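## Task

The wall rack has two removable shelves, each with a label on its front edge. Label colours: KK-17 yellow, KK-27 red, KK-44 red, KK-55 green, KK-84 yellow, KK-91 green. Slide each shelf onto the rack level marked with its label's colour, so that five vials stand upright on each shelf. Push both shelves all the way in. Everything must stay in place without the robot holding it. Finish with both grippers open and the arms moved away.

## Robot and tools

Robot: two 7-joint arms, left_arm and right_arm, each with a parallel gripper. Joint column order per arm: shoulder pitch, shoulder roll, upper arm roll, elbow, forearm roll, wrist pitch, wrist yaw. Equal joint values on both arms give mirrored postures.

World frame: origin on the plane z = 0, directly below the midpoint between the two arm bases, which sit 0.70 m higher. +x points forward (the direction both arms face), +z up, and left_arm sits on the +y side. These names do not match image left and right.

execute_actions(actions, pictures). "actions" holds zero or one item.
- Empty list: nothing is commanded. It returns the current state with pictures.
- Action: {"rows": [...], "steps": n}. n runs from 3 to 15 control steps of 1/30 s each and defaults to 15. rows is a list of 1 to 15 rows. Each row drives one step, and the final row repeats for any remaining steps.
- Each row is 16 numbers in [-1, 1], with both arms always in one row: left_arm's 7 joints then its opening, then right_arm's 7 joints then its opening.
- Wait: {"steps": n} with no rows, n up to 300. It sends nothing and returns once n steps have passed since the last result. Your reply time counts toward those steps.
- pictures: true/false, for whether camera images come back. A refused call sends nothing to the robot.

Joint numbers are offsets, not poses. They are scaled so that 1.0 equals 0.9738 rad for shoulder pitch, 0.9684 for shoulder roll, 1.598 for upper arm roll, 1.604 for elbow, 3.238 for forearm roll, and 3.249 for wrist pitch and wrist yaw.
- Each offset is counted from the joint angles printed in the most recent result that lists them. It is not counted from the previous row.
- Before any result in the scene has listed angles, and for the second and later calls within one reply, offsets count from where the arm is when the action begins.
- All zeros therefore means: return to those reference angles. It does not mean hold still.

Opening is absolute: +1 fully open, -1 closed. A full close takes at least about 0.5 s.

Joint ranges (rad), same for both arms except shoulder pitch:
- shoulder pitch: left -1.396 to 2.000, right -1.300 to 2.000
- shoulder roll: -0.175 to 2.000
- upper arm roll: -1.571 to 1.571
- elbow: 0.000 to 2.443
- forearm roll: -1.571 to 1.571
- wrist pitch: -0.785 to 0.785
- wrist yaw: -1.571 to 1.571

Limits:
- A target more than 0.017 rad beyond a stated limit gets the call refused.
- The real limit may differ from the stated one by up to 0.017 rad. A target past it is clipped there, and the result says "joint sent to its limit". That message may concern an earlier action, and its absence does not prove there is room left.

Speed limits:
- Each joint's target is held within a fixed lead of its measured angle: 0.0738 rad shoulder pitch, 0.0684 shoulder roll, 0.113 upper arm roll, 0.119 elbow, 0.403 forearm roll, 0.414 wrist pitch and yaw.
- If the targets would place a gripper more than 70 mm from where it is now, they are scaled back. Big moves therefore take several actions.

After a call, the arms keep heading for the last row's target while you think or wait. They give up once they stop moving, whether because they arrived, slowed to a crawl or were blocked, or once any step is HELD. After that only a new action moves them further. Fingers that are still moving finish their motion. Each action's result is read 3 steps before the action ends, and those last steps run during your next reply.

Results:
- State line "left_arm: … | right_arm: …": each gripper's end_effector_position (m, world frame) and end_effector_quat_wxyz. The position can be off, especially at long reach.
- Joint positions / Joint velocities: one block per arm, giving the joints in column order (rad, rad/s) and then the finger-pad gap (m, m/s; 0.145 m when fully open).
- grip_measured: the measured finger opening on the command scale. To hold an object, keep commanding clearly below it; a lower command squeezes harder, up to about 10 N per pad on objects up to about 11 cm wide. A fast close can hit harder.
- "joint command not followed": a clearance check altered or blocked joint targets on some steps. The rest of the row still ran.
- HELD: marks the steps where your row, or part of it, was not sent.
- MOTOR HOT: appears from 85 °C. Holding loads heats motors, including while you think. At 100 °C an OVER-TEMPERATURE FAULT stops the arm, and the overheated joints go limp until they cool. Some heat carries into the next scene.

Gripper geometry: the fingers point along the gripper's +z axis and close along its y axis. end_effector_position is the point between the closed pads, just under 1 cm behind the tips. Closing pushes the tips about 17 mm further along +z.

zoom_image(camera, region): gives a closer view of the latest image from cam_high, cam_low, cam_left_wrist or cam_right_wrist. region is [x0, y0, x1, y1] in image pixels with the origin at the top-left, at most 504 x 504. All images are 896x504. Calibration (K, distortion, T_world_to_cam) is supplied for projecting world points into images. Wrist camera poses follow their arm's joint readings. Actual cameras may be off by a few degrees or millimetres.

finished_scene(scene): pass the current scene number (1 or 2). The result reports success and gives the next task. If you are resuming from a summary, first call execute_actions with an empty list. Replying without any tool call ends all scenes.

Avoid:
- knocking or pushing objects out of the work area (this fails the task)
- dropping, slipping or slamming objects
- shoving hard
- letting the arms collide or press on each other (this can end the scene)

Brief external tugs on held parts, or pushes on loose items, can happen. Move smoothly and economically.

Each tool is called after ">>>" in YAML: its name, and indented under it one key for each argument.

## Session

>>> execute_actions:
  actions: []

Scene clock: 0.00 s of 9600.00 s.
left_arm: end_effector_position=(+0.2704, +0.1569, +0.4514) grip_measured=+1.00 end_effector_quat_wxyz=(-0.005, +0.704, +0.006, +0.710) | right_arm: end_effector_position=(+0.2728, -0.1511, +0.4479) grip_measured=+1.00 end_effector_quat_wxyz=(-0.004, +0.707, +0.008, +0.707)
Joint positions: left_arm=[-0.439  0.333 -0.276  1.813  0.175 -0.281 -0.364  0.145] | right_arm=[-0.422  0.341 -0.291  1.796  0.178 -0.277 -0.343  0.145]
Joint velocities: left_arm=[-0.121 -0.055 -0.002 -0.007 -0.007  0.007 -0.007 -0.   ] | right_arm=[ 0.055 -0.033 -0.007 -0.002  0.022 -0.007 -0.007  0.   ]
Motor temperatures (°C, as the motors report them): left_arm=[26 24 26 24 28 27 26] | right_arm=[27 27 28 28 26 24 27]

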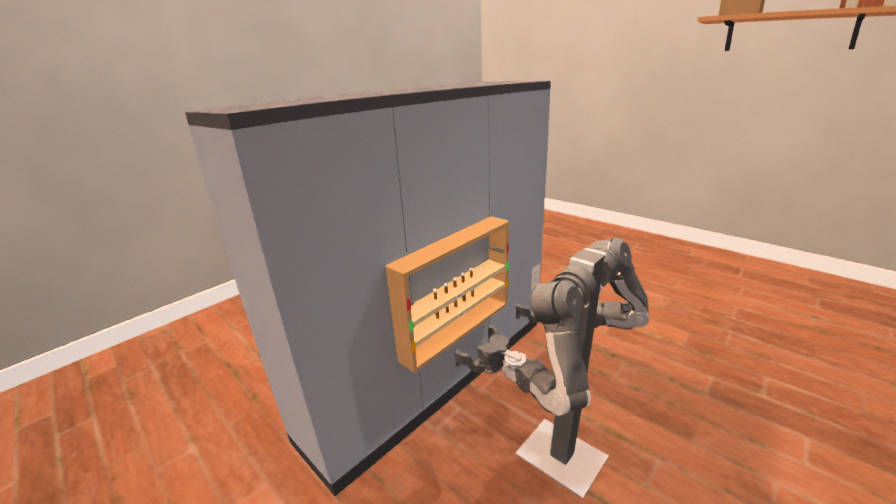

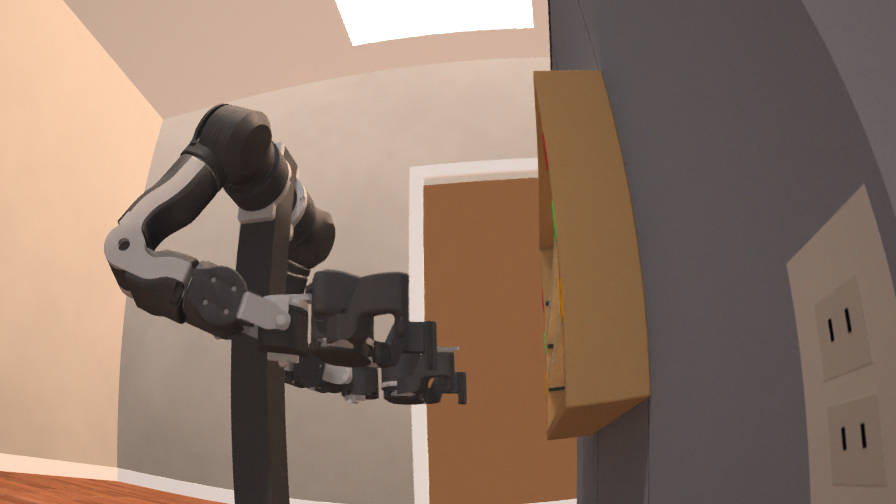

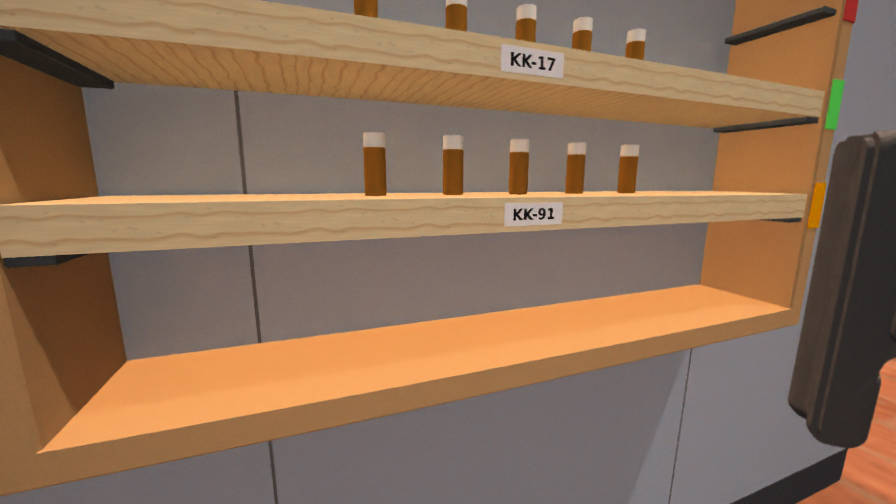

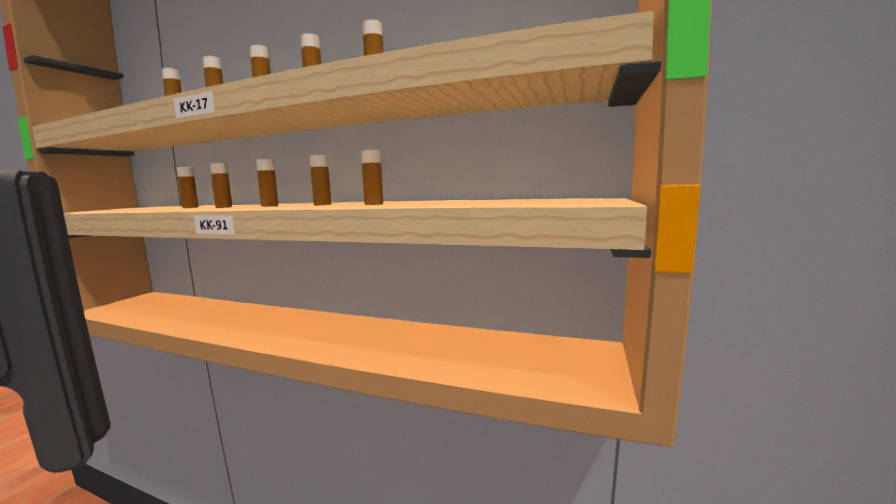

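>>> execute_actions:
  actions:
    - {"rows":[[0.204,-0.344,0.173,0.148,0.429,0.16,0.112,-0.3,0.187,-0.352,0.182,0.158,0.428,0.159,0.106,-0.3]]}

>>> execute_actions:
  actions:
    - {"steps":60}
  pictures: true

Scene clock: 1.13 s of 9600.00 s.
left_arm: end_effector_position=(+0.3119, +0.1142, +0.5750) grip_measured=-0.30 end_effector_quat_wxyz=(+0.600, +0.501, +0.364, +0.507) | right_arm: end_effector_position=(+0.3119, -0.1137, +0.5755) grip_measured=-0.30 end_effector_quat_wxyz=(+0.601, -0.501, +0.362, -0.507)
Joint positions: left_arm=[-0.236 -0.     0.001  2.054  1.555  0.236 -0.002  0.053] | right_arm=[-0.235 -0.    -0.     2.054  1.555  0.237 -0.     0.053]
Joint velocities: left_arm=[-0.209 -0.011  0.012 -0.051  0.125  0.007  0.022  0.   ] | right_arm=[-0.253  0.077  0.002 -0.037  0.11   0.007  0.022 -0.   ]
Motor temperatures (°C, as the motors report them): left_arm=[26 24 26 25 28 28 26] | right_arm=[27 27 28 28 26 24 27]
Steps of this call (steps 1 to 22: nothing new was sent; steps 23 to 34: the first 12 steps of this action). Readings (joint positions):
23: left_arm=[-0.430 0.278 -0.201 1.858 0.266 -0.175 -0.272] | right_arm=[-0.413 0.288 -0.217 1.843 0.270 -0.170 -0.251]
24: left_arm=[-0.378 0.200 -0.098 1.940 0.417 -0.026 -0.158] | right_arm=[-0.363 0.210 -0.113 1.929 0.420 -0.022 -0.145]
26: left_arm=[-0.217 0.089 0.026 2.080 0.782 0.145 -0.051] | right_arm=[-0.208 0.100 0.027 2.082 0.785 0.147 -0.046]
30: left_arm=[-0.263 -0.000 -0.006 2.038 1.449 0.236 -0.008] | right_arm=[-0.263 -0.004 -0.009 2.037 1.451 0.238 -0.007]
34: the state above

Scene clock: 3.13 s of 9600.00 s.
left_arm: end_effector_position=(+0.3112, +0.1142, +0.5733) grip_measured=-0.30 end_effector_quat_wxyz=(+0.601, +0.501, +0.367, +0.504) | right_arm: end_effector_position=(+0.3113, -0.1136, +0.5735) grip_measured=-0.30 end_effector_quat_wxyz=(+0.602, -0.501, +0.365, -0.503)
Joint positions: left_arm=[-0.242 -0.     0.001  2.054  1.562  0.236 -0.002  0.053] | right_arm=[-0.24  -0.    -0.     2.053  1.562  0.238 -0.     0.053]
Joint velocities: left_arm=[-0.055 -0.055 -0.002  0.007 -0.022 -0.051  0.037  0.   ] | right_arm=[ 0.033 -0.011 -0.007  0.002 -0.066 -0.022 -0.066 -0.   ]
Motor temperatures (°C, as the motors report them): left_arm=[26 24 26 25 28 28 26] | right_arm=[27 27 28 28 26 24 27]
Kept back: nothing.
Steps of this call (steps 1 to 3: the last 3 steps of your previous action; steps 4 to 15: the robot went on to your last target; steps 16 to 60: nothing new was sent). Readings (joint positions):
1: left_arm=[-0.241 -0.000 0.001 2.054 1.558 0.236 -0.002] | right_arm=[-0.240 -0.000 -0.000 2.054 1.558 0.238 -0.000]
2: left_arm=[-0.242 -0.000 0.001 2.054 1.560 0.236 -0.002] | right_arm=[-0.241 -0.000 -0.000 2.053 1.560 0.238 -0.000]
4: left_arm=[-0.242 -0.000 0.001 2.054 1.561 0.236 -0.002] | right_arm=[-0.240 -0.000 -0.000 2.053 1.561 0.238 -0.000]
8: left_arm=[-0.242 -0.000 0.001 2.054 1.562 0.236 -0.002] | right_arm=[-0.240 -0.000 -0.000 2.053 1.562 0.238 -0.000]
60: the state above
All arms were judged still, so your last target was given up. Only a new action makes them travel on or press farther. Fingers that are still opening or closing keep moving.
camera_calibration (this result's frames):
cam_left_wrist: T_world_to_cam=[[-0.55094, 0.0698563, 0.831616, -0.316793], [-0.359798, -0.919005, -0.161167, 0.321187], [0.753001, -0.388007, 0.531451, -0.438223], [0, 0, 0, 1]] pos_world=[0.271011, 0.147269, 0.548109]
cam_right_wrist: T_world_to_cam=[[0.539393, 0.0944467, -0.836741, 0.324593], [-0.367974, 0.920226, -0.133339, 0.30799], [0.757398, 0.37982, 0.531117, -0.445216], [0, 0, 0, 1]] pos_world=[0.275455, -0.144975, 0.54913]

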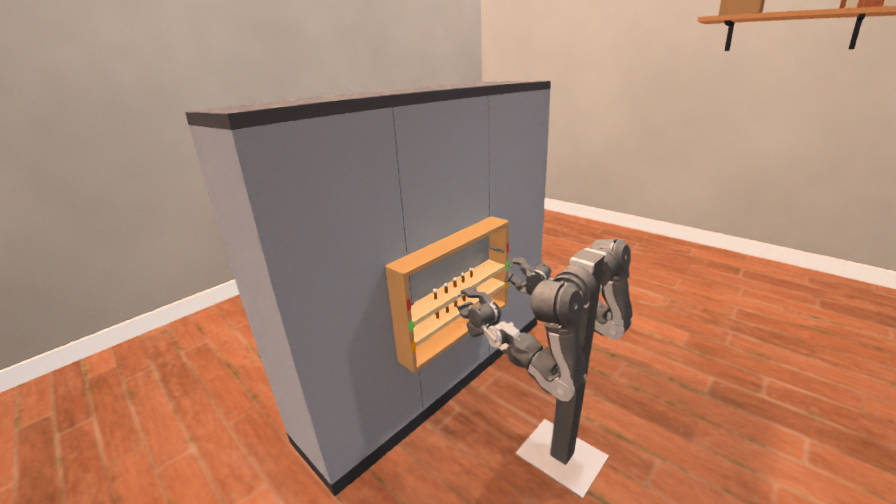

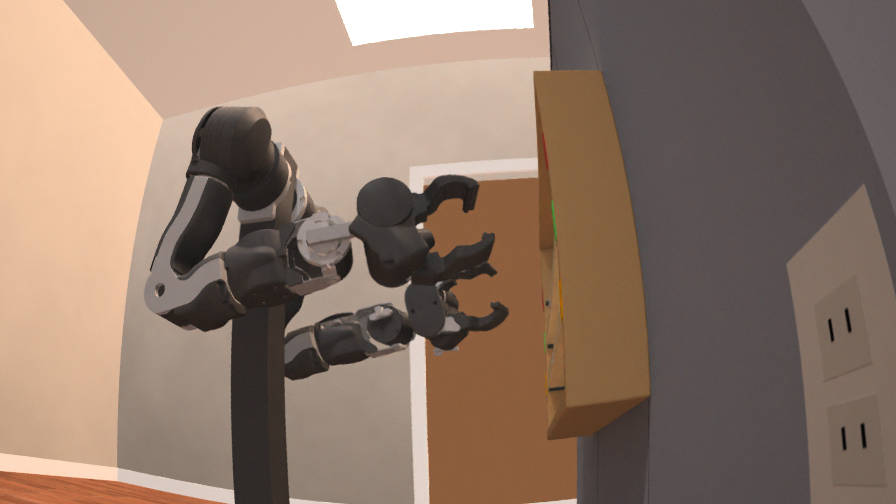

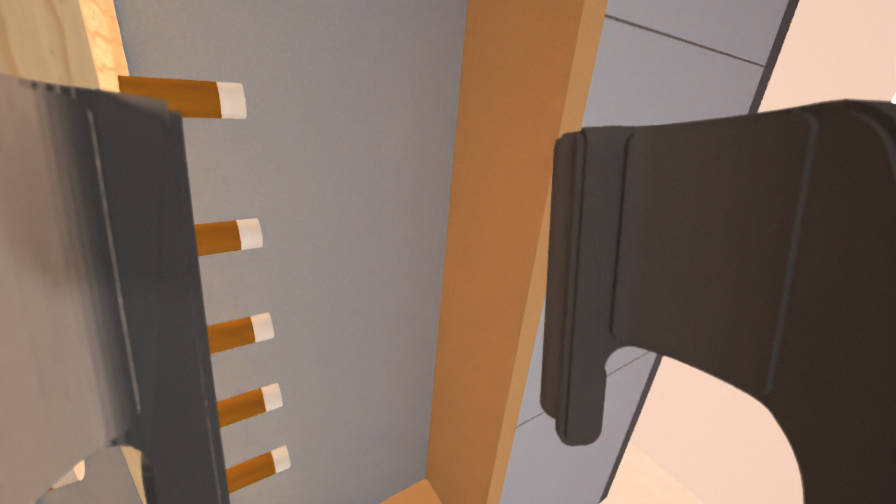

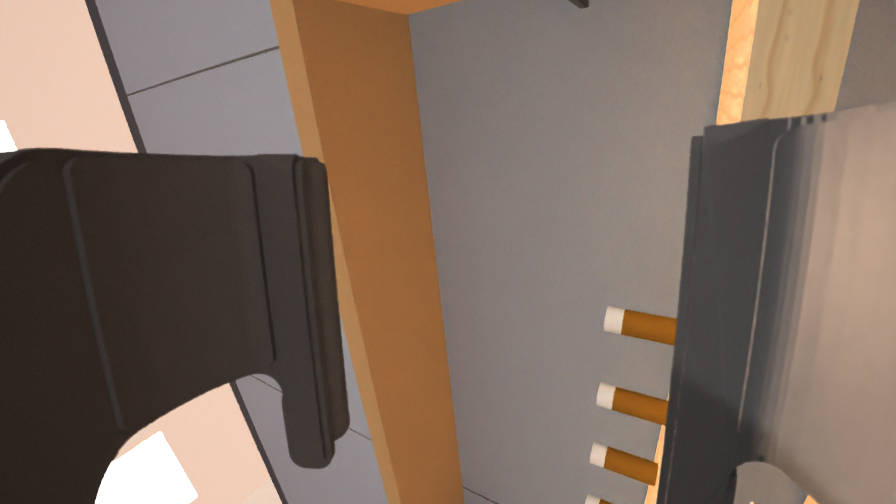

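>>> execute_actions:
  actions:
    - {"rows":[[0,0,0,0,-0.024,-0.177,0.079,-0.3,0,0,0,0,-0.9407,-0.1776,-0.079,-0.3]]}

>>> execute_actions:
  actions:
    - {"steps":20}
  pictures: true

Scene clock: 3.97 s of 9600.00 s.
left_arm: end_effector_position=(+0.2921, +0.2016, +0.6149) grip_measured=-0.30 end_effector_quat_wxyz=(+0.494, +0.292, +0.416, +0.705) | right_arm: end_effector_position=(+0.2869, -0.1629, +0.6349) grip_measured=-0.30 end_effector_quat_wxyz=(+0.235, +0.432, +0.087, +0.866)
Joint positions: left_arm=[-0.241  0.     0.003  2.053  1.486 -0.336  0.249  0.053] | right_arm=[-0.241 -0.     0.     2.053 -0.537 -0.338 -0.255  0.053]
Joint velocities: left_arm=[-0.055  0.011  0.007 -0.022  0.007  0.007 -0.022  0.   ] | right_arm=[-0.033  0.033 -0.066  0.002 -4.535 -0.051  0.022 -0.   ]
Motor temperatures (°C, as the motors report them): left_arm=[27 24 26 25 28 28 26] | right_arm=[27 27 28 28 26 24 27]
Steps of this call (steps 1 to 13: nothing new was sent; steps 14 to 25: the first 12 steps of this action). Readings (joint positions):
14: left_arm=[-0.243 -0.002 -0.003 2.050 1.528 0.153 0.081] | right_arm=[-0.239 -0.002 -0.004 2.058 1.472 0.155 -0.081]
15: left_arm=[-0.243 -0.002 -0.003 2.051 1.507 0.007 0.159] | right_arm=[-0.239 -0.003 -0.005 2.056 1.323 0.010 -0.161]
17: left_arm=[-0.241 -0.000 0.004 2.053 1.492 -0.244 0.226] | right_arm=[-0.242 0.001 0.005 2.051 0.958 -0.242 -0.234]
21: left_arm=[-0.241 0.000 0.003 2.053 1.486 -0.330 0.248] | right_arm=[-0.241 0.001 0.002 2.053 0.211 -0.332 -0.251]
25: the state above

Scene clock: 4.63 s of 9600.00 s.
left_arm: end_effector_position=(+0.2921, +0.2017, +0.6149) grip_measured=-0.30 end_effector_quat_wxyz=(+0.494, +0.291, +0.416, +0.706) | right_arm: end_effector_position=(+0.2913, -0.1059, +0.6164) grip_measured=-0.30 end_effector_quat_wxyz=(+0.494, +0.289, +0.413, +0.708)
Joint positions: left_arm=[-0.241  0.     0.003  2.053  1.486 -0.336  0.249  0.053] | right_arm=[-0.241 -0.001 -0.     2.053 -1.482 -0.34  -0.257  0.053]
Joint velocities: left_arm=[-0.055  0.033  0.002 -0.007  0.022 -0.007 -0.081  0.   ] | right_arm=[ 0.077 -0.033 -0.022 -0.012 -0.007 -0.051  0.007 -0.   ]
Motor temperatures (°C, as the motors report them): left_arm=[27 24 26 25 28 28 26] | right_arm=[27 27 28 28 26 24 27]
Kept back: nothing.
Steps of this call (steps 1 to 3: the last 3 steps of your previous action; steps 4 to 20: the robot went on to your last target). Readings (joint positions):
1: left_arm=[-0.241 0.000 0.003 2.053 1.486 -0.336 0.249] | right_arm=[-0.241 -0.000 0.000 2.053 -0.724 -0.339 -0.256]
2: left_arm=[-0.241 0.000 0.003 2.053 1.486 -0.336 0.249] | right_arm=[-0.241 -0.000 -0.000 2.053 -0.911 -0.339 -0.256]
4: left_arm=[-0.241 0.000 0.003 2.053 1.486 -0.336 0.249] | right_arm=[-0.241 -0.001 -0.000 2.053 -1.277 -0.339 -0.258]
8: left_arm=[-0.241 0.000 0.003 2.053 1.486 -0.336 0.249] | right_arm=[-0.241 -0.001 -0.000 2.053 -1.469 -0.340 -0.257]
20: the state above
camera_calibration (this result's frames):
cam_left_wrist: T_world_to_cam=[[-0.710599, -0.260985, 0.653403, -0.145099], [0.23103, -0.963719, -0.133681, 0.220967], [0.664586, 0.0559622, 0.745113, -0.607064], [0, 0, 0, 1]] pos_world=[0.249289, 0.209054, 0.576679]
cam_right_wrist: T_world_to_cam=[[-0.148836, -0.0819117, 0.985464, -0.570904], [0.191638, -0.98006, -0.0525192, -0.114838], [0.970115, 0.181035, 0.161565, -0.311055], [0, 0, 0, 1]] pos_world=[0.238795, -0.103, 0.606829]

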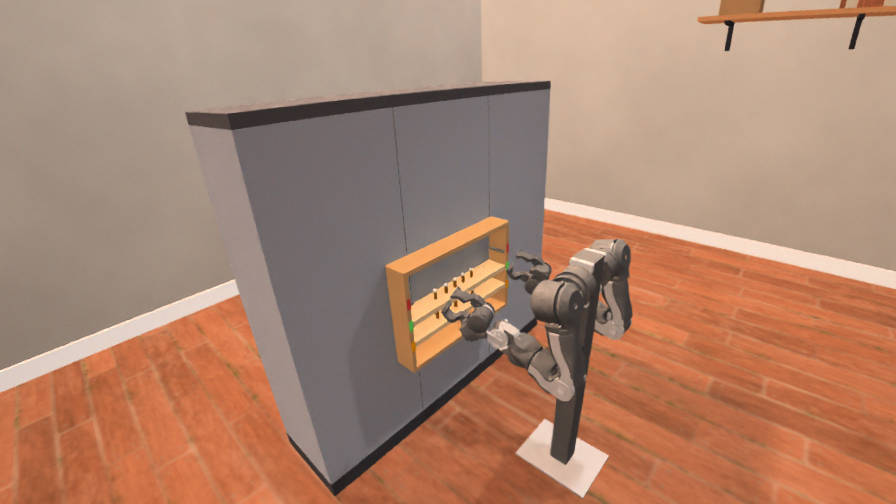

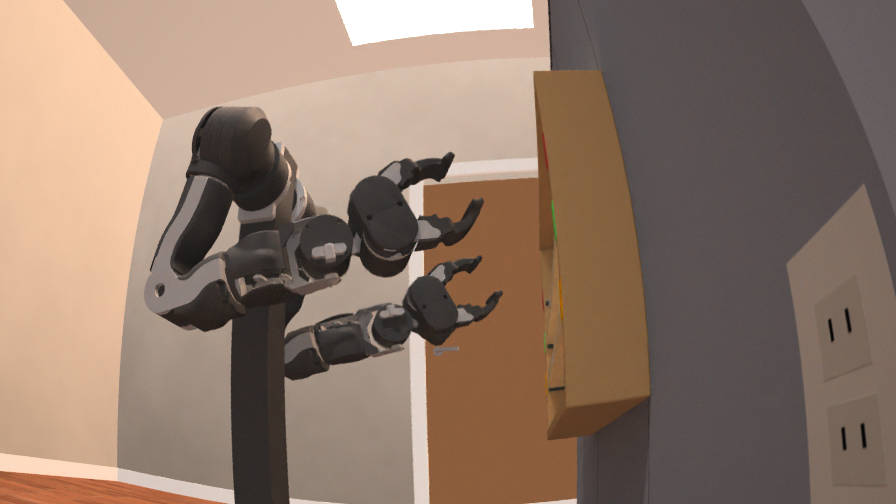

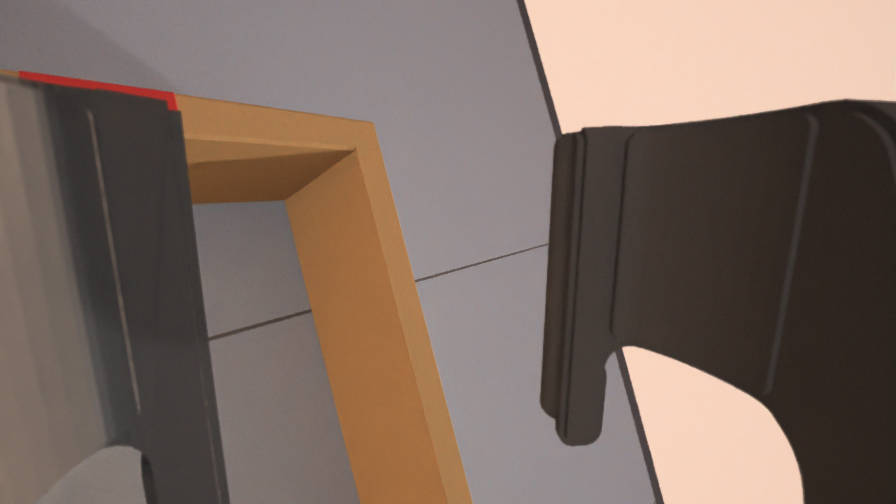

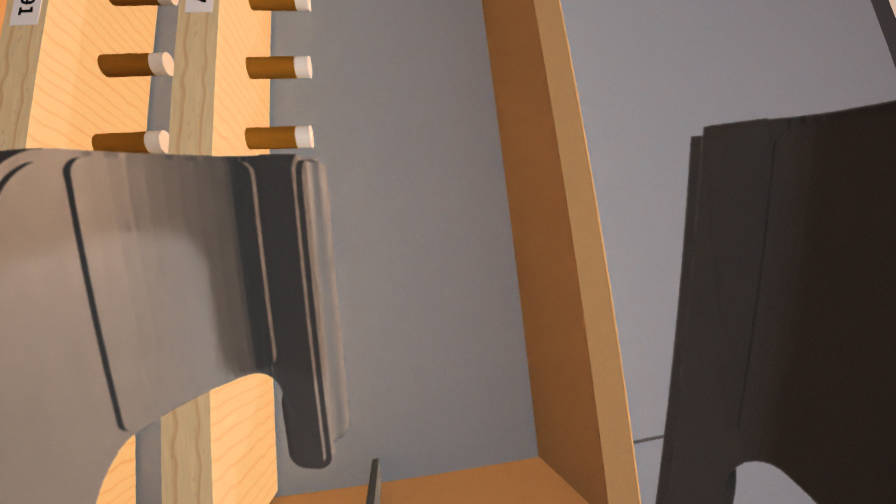

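>>> execute_actions:
  actions:
    - {"rows":[[0,0,0,0,0,0,-0.08,-0.4,0,0,0,0,0,0,0.08,-0.4],[0.05,0,0,-0.03,0,0,-0.168,-0.4,0.05,0,0,-0.03,0,0,0.17,-0.4],[0.1,0,0,-0.055,0,0,-0.168,-0.4,0.1,0,0,-0.055,0,0,0.17,-0.4],[0.15,0,0,-0.08,0,0,-0.168,-0.4,0.15,0,0,-0.08,0,0,0.17,-0.4],[0.2,0,0,-0.105,0,0,-0.168,-0.4,0.2,0,0,-0.105,0,0,0.17,-0.4],[0.25,0,0,-0.135,0,0,-0.168,-0.4,0.25,0,0,-0.135,0,0,0.17,-0.4],[0.305,0,0,-0.1615,-0.005,0,-0.169,-0.4,0.305,0,0,-0.1615,0.004,0.001,0.171,-0.4]]}

>>> execute_actions:
  actions:
    - {"steps":10}
  pictures: true

Scene clock: 5.20 s of 9600.00 s.
left_arm: end_effector_position=(+0.3730, +0.2092, +0.5358) grip_measured=-0.40 end_effector_quat_wxyz=(+0.403, +0.406, +0.581, +0.578) | right_arm: end_effector_position=(+0.3731, -0.0984, +0.5367) grip_measured=-0.40 end_effector_quat_wxyz=(+0.404, +0.406, +0.580, +0.579)
Joint positions: left_arm=[ 0.051  0.     0.003  1.794  1.472 -0.335 -0.298  0.046] | right_arm=[ 0.052 -0.001 -0.     1.795 -1.471 -0.337  0.295  0.046]
Joint velocities: left_arm=[ 0.055 -0.011 -0.007 -0.007 -0.051  0.051 -0.022 -0.   ] | right_arm=[ 0.055  0.011 -0.002 -0.002 -0.007 -0.037 -0.051  0.   ]
Motor temperatures (°C, as the motors report them): left_arm=[27 24 26 25 28 28 26] | right_arm=[27 27 28 28 26 24 27]
Steps of this call (steps 1 to 5: the robot went on to your last target; steps 6 to 17: the first 12 steps of this action). Readings (joint positions):
6: left_arm=[-0.240 0.000 0.003 2.057 1.484 -0.336 0.169] | right_arm=[-0.239 -0.001 -0.000 2.057 -1.481 -0.339 -0.175]
7: left_arm=[-0.211 0.000 0.003 2.031 1.483 -0.338 0.031] | right_arm=[-0.211 -0.001 -0.000 2.031 -1.479 -0.341 -0.035]
9: left_arm=[-0.094 0.000 0.003 1.920 1.487 -0.337 -0.207] | right_arm=[-0.094 -0.001 -0.000 1.920 -1.484 -0.341 0.204]
13: left_arm=[0.077 0.000 0.003 1.785 1.477 -0.335 -0.294] | right_arm=[0.078 -0.001 -0.000 1.786 -1.476 -0.337 0.290]
17: the state above

Scene clock: 5.53 s of 9600.00 s.
left_arm: end_effector_position=(+0.3736, +0.2092, +0.5373) grip_measured=-0.40 end_effector_quat_wxyz=(+0.404, +0.405, +0.580, +0.579) | right_arm: end_effector_position=(+0.3738, -0.0984, +0.5383) grip_measured=-0.40 end_effector_quat_wxyz=(+0.405, +0.405, +0.579, +0.580)
Joint positions: left_arm=[ 0.055  0.     0.003  1.794  1.471 -0.335 -0.298  0.046] | right_arm=[ 0.056 -0.001 -0.     1.795 -1.47  -0.337  0.295  0.046]
Joint velocities: left_arm=[ 0.033 -0.011  0.007  0.002 -0.037 -0.007 -0.066 -0.   ] | right_arm=[ 0.033 -0.033 -0.032  0.002 -0.037  0.051 -0.007  0.   ]
Motor temperatures (°C, as the motors report them): left_arm=[27 24 26 25 28 28 26] | right_arm=[27 27 28 28 26 24 27]
Kept back: nothing.
Steps of this call (steps 1 to 3: the last 3 steps of your previous action; steps 4 to 10: the robot went on to your last target). Readings (joint positions):
1: left_arm=[0.054 0.000 0.003 1.794 1.471 -0.335 -0.298] | right_arm=[0.054 -0.001 -0.000 1.795 -1.471 -0.337 0.295]
2: left_arm=[0.055 0.000 0.003 1.794 1.471 -0.335 -0.298] | right_arm=[0.056 -0.001 -0.000 1.795 -1.470 -0.337 0.295]
4: left_arm=[0.055 0.000 0.003 1.794 1.471 -0.335 -0.298] | right_arm=[0.056 -0.001 -0.000 1.795 -1.470 -0.337 0.295]
8: left_arm=[0.055 0.000 0.003 1.794 1.471 -0.335 -0.298] | right_arm=[0.056 -0.001 -0.000 1.795 -1.470 -0.337 0.295]
10: the state above
camera_calibration (this result's frames):
cam_left_wrist: T_world_to_cam=[[-0.322663, -0.121018, 0.938745, -0.362029], [0.186234, -0.980522, -0.0623918, 0.180915], [0.928011, 0.154695, 0.338916, -0.504728], [0, 0, 0, 1]] pos_world=[0.317887, 0.211657, 0.522201]
cam_right_wrist: T_world_to_cam=[[0.32442, 0.0932644, 0.941304, -0.616971], [0.187701, -0.981686, 0.0325744, -0.171857], [0.927103, 0.166116, -0.335985, -0.0973177], [0, 0, 0, 1]] pos_world=[0.322639, -0.0950026, 0.553658]

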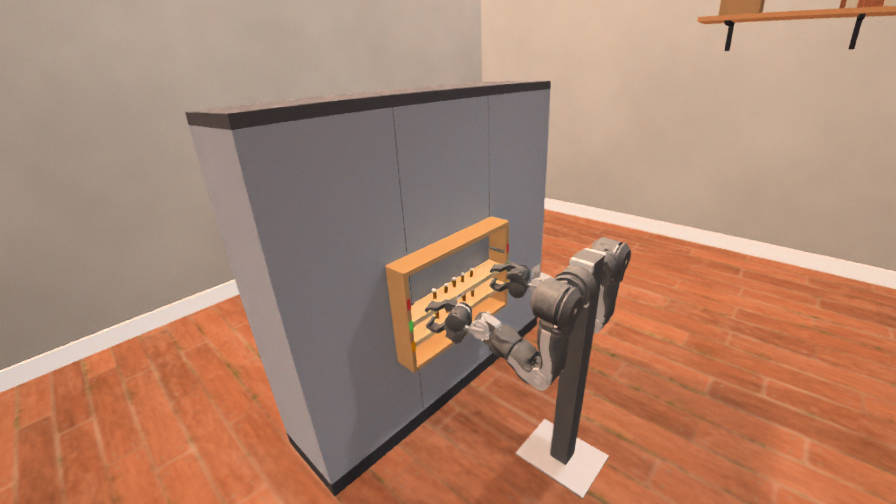

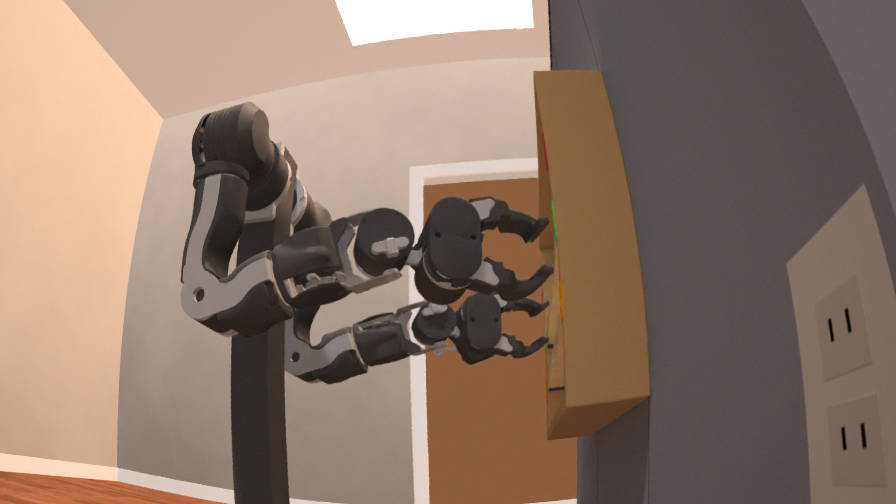

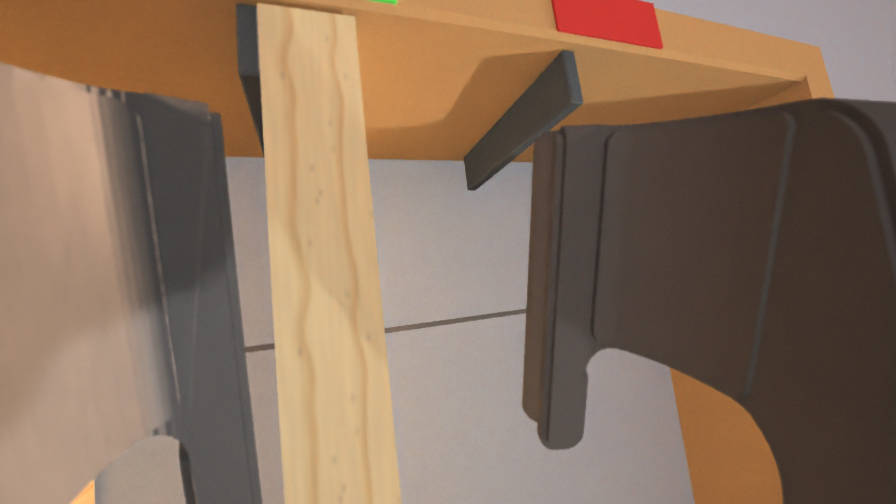

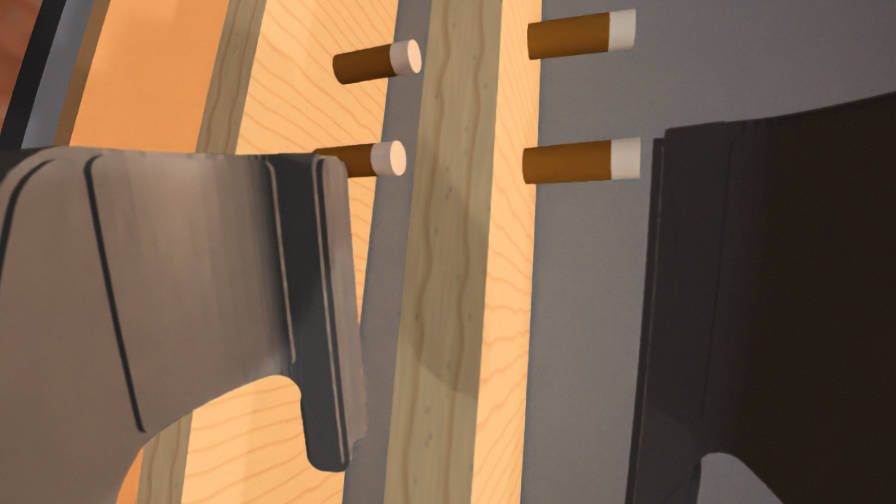

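>>> execute_actions:
  actions:
    - {"rows":[[-0.007,0,0,-0.015,0.003,0,0.01,-0.4,-0.007,0,0,-0.015,-0.003,0,-0.01,-0.4],[-0.014,0,0,-0.029,0.007,0,0.02,-0.4,-0.014,0,0,-0.029,-0.007,0,-0.02,-0.4],[-0.014,0,0,-0.029,0.007,0,0.02,-0.4,-0.014,0,0,-0.029,-0.007,0,-0.02,-0.4],[0.012,0,0,-0.047,0.007,0,0.021,-0.4,0.012,0,0,-0.047,-0.007,0,-0.021,-0.4],[0.04,0,0,-0.065,0.007,0,0.022,-0.4,0.04,0,0,-0.065,-0.007,0,-0.022,-0.4],[0.066,0,0,-0.083,0.008,0,0.023,-0.4,0.066,0,0,-0.083,-0.008,0,-0.023,-0.4],[0.092,0,0,-0.101,0.008,0,0.025,-0.4,0.092,0,0,-0.101,-0.008,0,-0.025,-0.4],[0.118,0,0,-0.12,0.009,0,0.026,-0.4,0.118,0,0,-0.12,-0.009,0,-0.026,-0.4],[0.144,0,0,-0.139,0.009,0,0.028,-0.4,0.144,0,0,-0.139,-0.009,0,-0.028,-0.4],[0.17,0,0,-0.158,0.01,0,0.03,-0.4,0.17,0,0,-0.158,-0.01,0,-0.03,-0.4],[0.196,0,0,-0.177,0.011,0,0.032,-0.4,0.196,0,0,-0.177,-0.011,0,-0.032,-0.4],[0.222,0,0,-0.196,0.011,-0.003,0.034,-0.4,0.225,0,0,-0.196,-0.011,-0.002,-0.033,-0.4],[0.247,0,0,-0.2155,0.012,-0.003,0.036,-0.4,0.255,0,0,-0.216,-0.012,-0.002,-0.033,-0.4]]}

>>> execute_actions:
  actions:
    - {"steps":12}
  pictures: true

Scene clock: 6.40 s of 9600.00 s.
left_arm: end_effector_position=(+0.4240, +0.2085, +0.5209) grip_measured=-0.40 end_effector_quat_wxyz=(+0.402, +0.410, +0.583, +0.575) | right_arm: end_effector_position=(+0.4244, -0.0992, +0.5225) grip_measured=-0.40 end_effector_quat_wxyz=(+0.403, +0.409, +0.581, +0.576)
Joint positions: left_arm=[ 0.264  0.     0.003  1.483  1.504 -0.338 -0.202  0.046] | right_arm=[ 0.265 -0.001 -0.     1.484 -1.504 -0.339  0.201  0.046]
Joint velocities: left_arm=[ 0.692 -0.033  0.007 -0.779  0.125 -0.022  0.095  0.   ] | right_arm=[ 0.67   0.077 -0.002 -0.794 -0.051  0.037  0.007  0.   ]
Motor temperatures (°C, as the motors report them): left_arm=[27 24 26 25 28 28 26] | right_arm=[27 27 28 28 26 24 27]
Steps of this call (steps 1 to 14: the robot went on to your last target; steps 15 to 26: the first 12 steps of this action). Readings (joint positions):
15: left_arm=[0.055 0.000 0.003 1.784 1.473 -0.335 -0.283] | right_arm=[0.056 -0.001 -0.000 1.784 -1.473 -0.337 0.280]
16: left_arm=[0.051 0.000 0.003 1.760 1.480 -0.335 -0.260] | right_arm=[0.053 -0.001 -0.000 1.760 -1.480 -0.337 0.257]
18: left_arm=[0.047 0.000 0.003 1.724 1.490 -0.336 -0.247] | right_arm=[0.048 -0.001 -0.000 1.726 -1.489 -0.338 0.244]
22: left_arm=[0.177 0.000 0.003 1.614 1.496 -0.336 -0.222] | right_arm=[0.179 -0.001 -0.000 1.614 -1.496 -0.338 0.219]
26: the state above

Scene clock: 6.80 s of 9600.00 s.
left_arm: end_effector_position=(+0.4307, +0.2089, +0.5253) grip_measured=-0.40 end_effector_quat_wxyz=(+0.406, +0.405, +0.580, +0.579) | right_arm: end_effector_position=(+0.4323, -0.0991, +0.5283) grip_measured=-0.40 end_effector_quat_wxyz=(+0.408, +0.405, +0.578, +0.580)
Joint positions: left_arm=[ 0.296  0.     0.003  1.451  1.509 -0.342 -0.186  0.046] | right_arm=[ 0.304 -0.001 -0.     1.451 -1.508 -0.341  0.19   0.046]
Joint velocities: left_arm=[-0.011  0.011 -0.007  0.012  0.081 -0.066  0.007 -0.   ] | right_arm=[-0.077 -0.077 -0.002  0.012 -0.081  0.022 -0.022  0.   ]
Motor temperatures (°C, as the motors report them): left_arm=[27 24 26 25 28 28 26] | right_arm=[27 27 28 28 26 24 27]
Kept back: nothing.
Steps of this call (steps 1 to 3: the last 3 steps of your previous action; steps 4 to 12: the robot went on to your last target). Readings (joint positions):
1: left_arm=[0.291 0.000 0.003 1.453 1.506 -0.340 -0.196] | right_arm=[0.296 -0.001 -0.000 1.452 -1.506 -0.340 0.198]
2: left_arm=[0.304 0.000 0.003 1.446 1.508 -0.340 -0.193] | right_arm=[0.314 -0.001 -0.000 1.445 -1.508 -0.340 0.197]
4: left_arm=[0.302 0.000 0.003 1.451 1.508 -0.341 -0.186] | right_arm=[0.313 -0.001 -0.000 1.453 -1.508 -0.340 0.190]
8: left_arm=[0.296 0.000 0.003 1.451 1.509 -0.342 -0.186] | right_arm=[0.304 -0.001 -0.000 1.451 -1.508 -0.341 0.190]
12: the state above
camera_calibration (this result's frames):
cam_left_wrist: T_world_to_cam=[[-0.325717, -0.119617, 0.93787, -0.330864], [0.184229, -0.98098, -0.0611331, 0.169529], [0.927345, 0.152871, 0.341559, -0.554269], [0, 0, 0, 1]] pos_world=[0.374999, 0.211459, 0.509987]
cam_right_wrist: T_world_to_cam=[[0.321869, 0.0936086, 0.942145, -0.625793], [0.18303, -0.982481, 0.0350869, -0.182552], [0.928924, 0.161147, -0.333363, -0.1575], [0, 0, 0, 1]] pos_world=[0.381142, -0.0953936, 0.543488]

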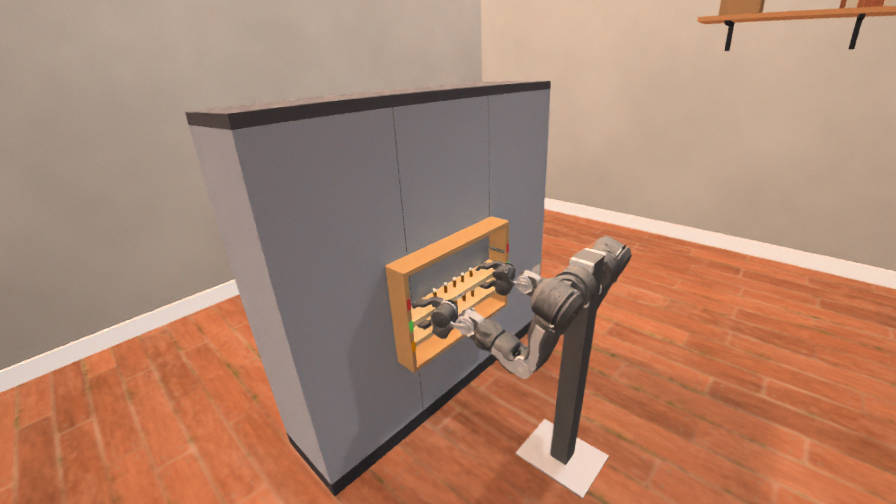

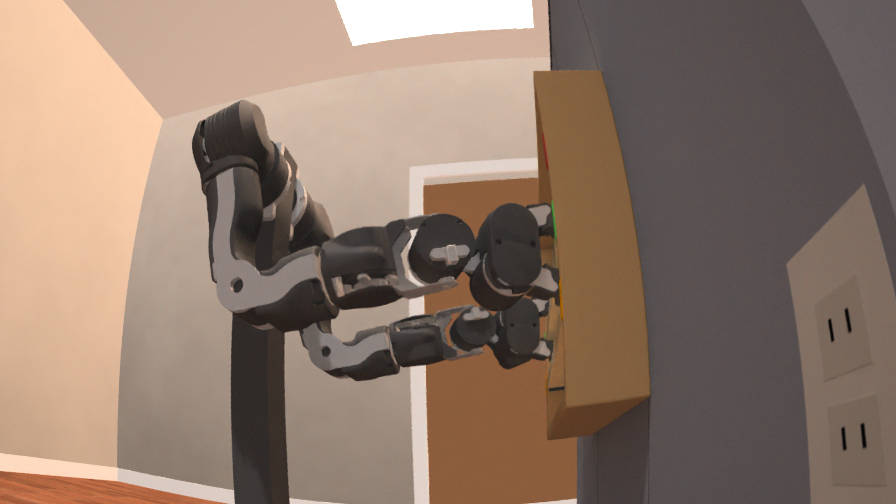

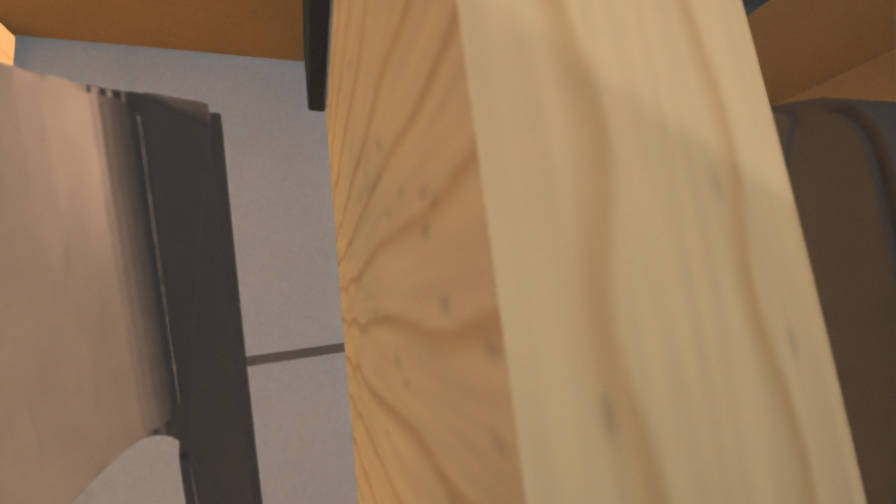

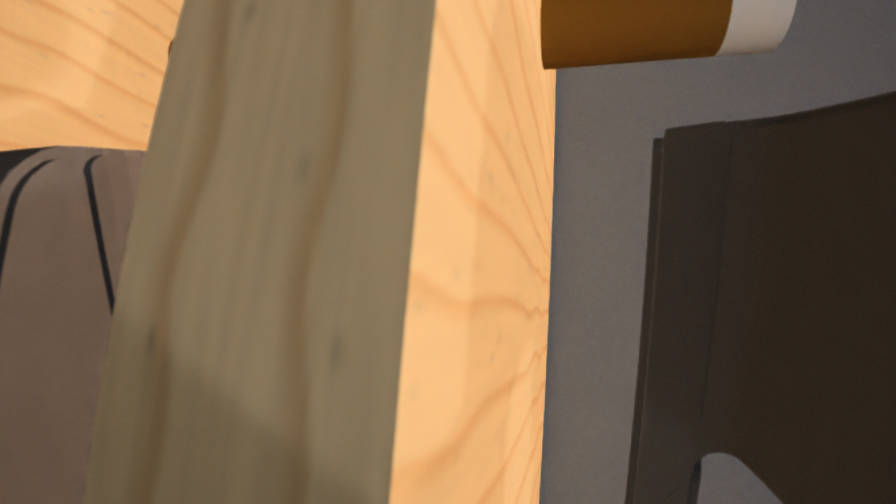

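>>> execute_actions:
  actions:
    - {"rows":[[0,0,0,0,0,0,0,-0.5,0,0,0,0,0,0,0,-0.5],[0,0,0,0,0,0,0,-0.6,0,0,0,0,0,0,0,-0.6],[0,0,0,0,0,0,0,-0.66,0,0,0,0,0,0,0,-0.66],[0,0,0,0,0,0,0,-0.7,0,0,0,0,0,0,0,-0.7],[0,0,0,0,0,0,0,-0.74,0,0,0,0,0,0,0,-0.74],[0,0,0,0,0,0,0,-0.78,0,0,0,0,0,0,0,-0.78],[0,0,0,0,0,0,0,-0.82,0,0,0,0,0,0,0,-0.82],[0,0,0,0,0,0,0,-0.88,0,0,0,0,0,0,0,-0.88],[0,0,0,0,0,0,0,-1,0,0,0,0,0,0,0,-1]]}

>>> execute_actions:
  actions:
    - {"rows":[[-0.002,0,0,0.003,0,0,-0.001,-1,-0.002,0,0,0.003,0,0,0.001,-1],[-0.008,0,0,0.01,0,0,-0.002,-1,-0.008,0,0,0.01,0,0,0.002,-1],[-0.02,0,0,0.02,-0.001,0,-0.004,-1,-0.02,0,0,0.02,0.001,0,0.004,-1],[-0.036,0,0,0.034,-0.002,0,-0.006,-1,-0.036,0,0,0.034,0.002,0,0.006,-1],[-0.055,0,0,0.05,-0.003,0,-0.009,-1,-0.055,0,0,0.05,0.003,0,0.009,-1],[-0.078,0,0,0.068,-0.004,0,-0.011,-1,-0.078,0,0,0.068,0.004,0,0.011,-1],[-0.102,0,0,0.087,-0.005,0,-0.014,-1,-0.102,0,0,0.087,0.005,0,0.014,-1],[-0.126,0,0,0.106,-0.006,0,-0.016,-1,-0.126,0,0,0.106,0.006,0,0.016,-1],[-0.15,0,0,0.125,-0.007,0,-0.018,-1,-0.15,0,0,0.125,0.007,0,0.018,-1],[-0.172,0,0,0.142,-0.008,0,-0.021,-1,-0.172,0,0,0.142,0.008,0,0.021,-1],[-0.191,0,0,0.157,-0.008,0,-0.023,-1,-0.191,0,0,0.157,0.008,0,0.023,-1],[-0.207,0,0,0.17,-0.009,0,-0.024,-1,-0.207,0,0,0.17,0.009,0,0.024,-1],[-0.219,0,0,0.18,-0.009,0,-0.026,-1,-0.219,0,0,0.18,0.009,0,0.026,-1],[-0.226,0,0,0.186,-0.01,0,-0.027,-1,-0.226,0,0,0.186,0.01,0,0.027,-1],[-0.229,0,0,0.188,-0.01,0,-0.027,-1,-0.229,0,0,0.188,0.01,0,0.027,-1]]}

>>> execute_actions:
  actions:
    - {"steps":10}
  pictures: true

Scene clock: 7.80 s of 9600.00 s.
left_arm: end_effector_position=(+0.4308, +0.2089, +0.5263) grip_measured=-0.76 end_effector_quat_wxyz=(+0.407, +0.404, +0.579, +0.580) | right_arm: end_effector_position=(+0.4323, -0.0991, +0.5279) grip_measured=-0.76 end_effector_quat_wxyz=(+0.408, +0.404, +0.579, +0.578)
Joint positions: left_arm=[ 0.296  0.     0.003  1.451  1.509 -0.342 -0.183  0.018] | right_arm=[ 0.304 -0.001 -0.     1.451 -1.511 -0.341  0.191  0.018]
Joint velocities: left_arm=[-0.055  0.011 -0.012  0.007  0.037 -0.051 -0.007 -0.   ] | right_arm=[-0.055  0.011 -0.007 -0.012  0.007  0.051 -0.022  0.   ]
Motor temperatures (°C, as the motors report them): left_arm=[27 24 26 25 28 28 26] | right_arm=[27 27 28 28 26 24 27]
Steps of this call (steps 1 to 18: the robot went on to your last target; steps 19 to 30: the first 12 steps of this action). Readings (joint positions):
19: left_arm=[0.296 0.000 0.003 1.451 1.509 -0.342 -0.186] | right_arm=[0.304 -0.001 -0.000 1.451 -1.508 -0.341 0.190]
20: left_arm=[0.296 0.000 0.003 1.451 1.509 -0.342 -0.186] | right_arm=[0.304 -0.001 -0.000 1.451 -1.508 -0.341 0.190]
22: left_arm=[0.296 0.000 0.003 1.451 1.509 -0.342 -0.186] | right_arm=[0.304 -0.001 -0.000 1.451 -1.508 -0.341 0.190]
26: left_arm=[0.296 0.000 0.003 1.451 1.509 -0.342 -0.183] | right_arm=[0.304 -0.001 -0.000 1.451 -1.511 -0.341 0.191]
30: the state above

Scene clock: 8.30 s of 9600.00 s.
left_arm: end_effector_position=(+0.3841, +0.2089, +0.5273) grip_measured=-0.76 end_effector_quat_wxyz=(+0.403, +0.407, +0.583, +0.576) | right_arm: end_effector_position=(+0.3854, -0.0984, +0.5284) grip_measured=-0.76 end_effector_quat_wxyz=(+0.403, +0.407, +0.585, +0.575)
Joint positions: left_arm=[ 0.091 -0.     0.003  1.713  1.488 -0.338 -0.259  0.018] | right_arm=[ 0.099 -0.001 -0.     1.713 -1.489 -0.341  0.27   0.018]
Joint velocities: left_arm=[-0.407  0.055  0.007  0.496 -0.051  0.022 -0.154  0.   ] | right_arm=[-0.363 -0.077 -0.007  0.51   0.095  0.037  0.066 -0.   ]
Motor temperatures (°C, as the motors report them): left_arm=[27 24 26 25 28 28 26] | right_arm=[27 27 28 28 26 24 27]
Steps of this call (steps 1 to 3: the last 3 steps of your previous action; steps 4 to 15: the first 12 steps of this action, its rows measured from where the robot was after step 3). Readings (joint positions):
3: left_arm=[0.296 0.000 0.003 1.451 1.509 -0.342 -0.183] | right_arm=[0.304 -0.001 -0.000 1.451 -1.511 -0.341 0.191]
4: left_arm=[0.296 0.000 0.003 1.452 1.510 -0.342 -0.183] | right_arm=[0.304 -0.001 -0.000 1.451 -1.512 -0.341 0.192]
5: left_arm=[0.293 0.000 0.003 1.459 1.510 -0.342 -0.186] | right_arm=[0.300 -0.001 -0.000 1.458 -1.513 -0.341 0.196]
7: left_arm=[0.264 0.000 0.003 1.496 1.508 -0.341 -0.197] | right_arm=[0.271 -0.001 -0.000 1.496 -1.510 -0.341 0.207]
11: left_arm=[0.173 0.000 0.003 1.612 1.498 -0.339 -0.227] | right_arm=[0.180 -0.001 -0.000 1.611 -1.499 -0.341 0.238]
15: the state above

Scene clock: 8.63 s of 9600.00 s.
left_arm: end_effector_position=(+0.3788, +0.2090, +0.5280) grip_measured=-0.76 end_effector_quat_wxyz=(+0.401, +0.408, +0.585, +0.574) | right_arm: end_effector_position=(+0.3802, -0.0982, +0.5296) grip_measured=-0.76 end_effector_quat_wxyz=(+0.402, +0.407, +0.586, +0.574)
Joint positions: left_arm=[ 0.07  -0.     0.003  1.745  1.483 -0.338 -0.277  0.018] | right_arm=[ 0.079 -0.001 -0.     1.745 -1.483 -0.341  0.287  0.018]
Joint velocities: left_arm=[ 0.033 -0.033 -0.007 -0.002 -0.022  0.022 -0.007 -0.   ] | right_arm=[ 0.099 -0.033  0.007 -0.002 -0.022  0.066 -0.007 -0.   ]
Motor temperatures (°C, as the motors report them): left_arm=[27 24 26 25 28 28 26] | right_arm=[27 27 28 28 26 24 27]
Kept back: nothing.
Steps of this call (steps 1 to 3: the last 3 steps of your previous action; steps 4 to 10: the robot went on to your last target). Readings (joint positions):
1: left_arm=[0.079 -0.000 0.003 1.730 1.487 -0.338 -0.266] | right_arm=[0.088 -0.001 -0.000 1.730 -1.487 -0.341 0.276]
2: left_arm=[0.072 -0.000 0.003 1.741 1.485 -0.338 -0.271] | right_arm=[0.081 -0.001 -0.000 1.741 -1.486 -0.341 0.281]
4: left_arm=[0.070 -0.000 0.003 1.745 1.483 -0.338 -0.274] | right_arm=[0.079 -0.001 -0.000 1.745 -1.484 -0.341 0.285]
8: left_arm=[0.070 -0.000 0.003 1.745 1.483 -0.338 -0.277] | right_arm=[0.079 -0.001 -0.000 1.745 -1.483 -0.341 0.287]
10: the state above
camera_calibration (this result's frames):
cam_left_wrist: T_world_to_cam=[[-0.309622, -0.114886, 0.943894, -0.360606], [0.18469, -0.981035, -0.0588238, 0.178005], [0.932751, 0.156114, 0.324969, -0.501066], [0, 0, 0, 1]] pos_world=[0.322842, 0.211424, 0.513675]
cam_right_wrist: T_world_to_cam=[[0.341897, 0.103899, 0.933976, -0.612599], [0.18939, -0.981094, 0.0398115, -0.177054], [0.920455, 0.163274, -0.35511, -0.0938808], [0, 0, 0, 1]] pos_world=[0.329391, -0.09473, 0.545864]

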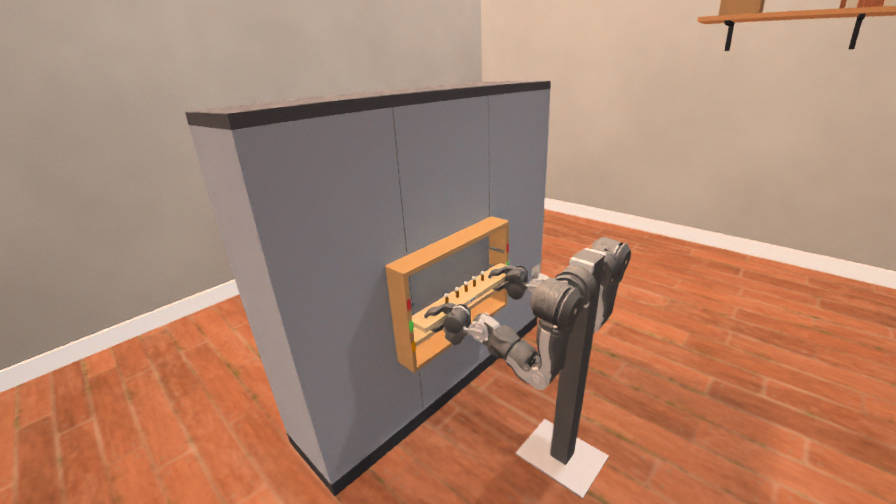

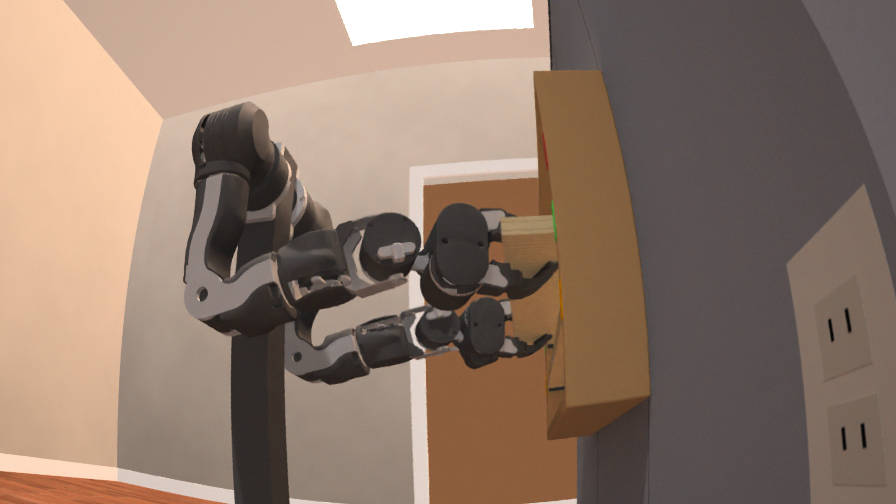

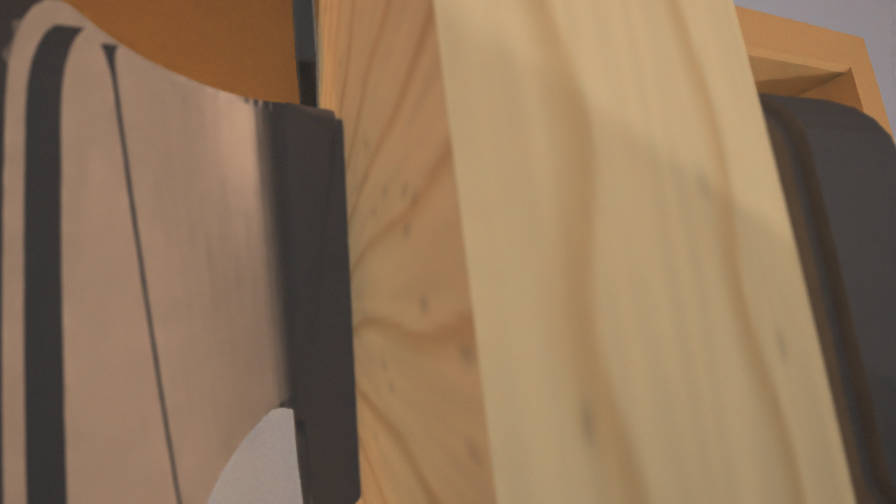

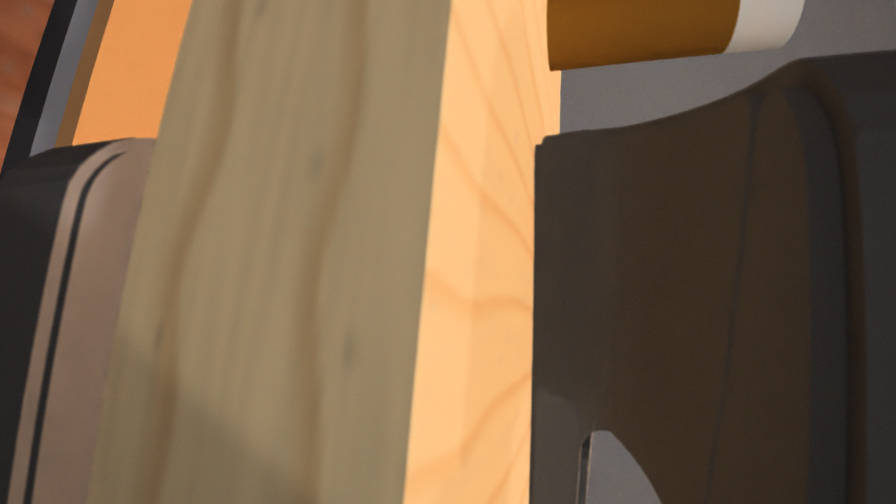

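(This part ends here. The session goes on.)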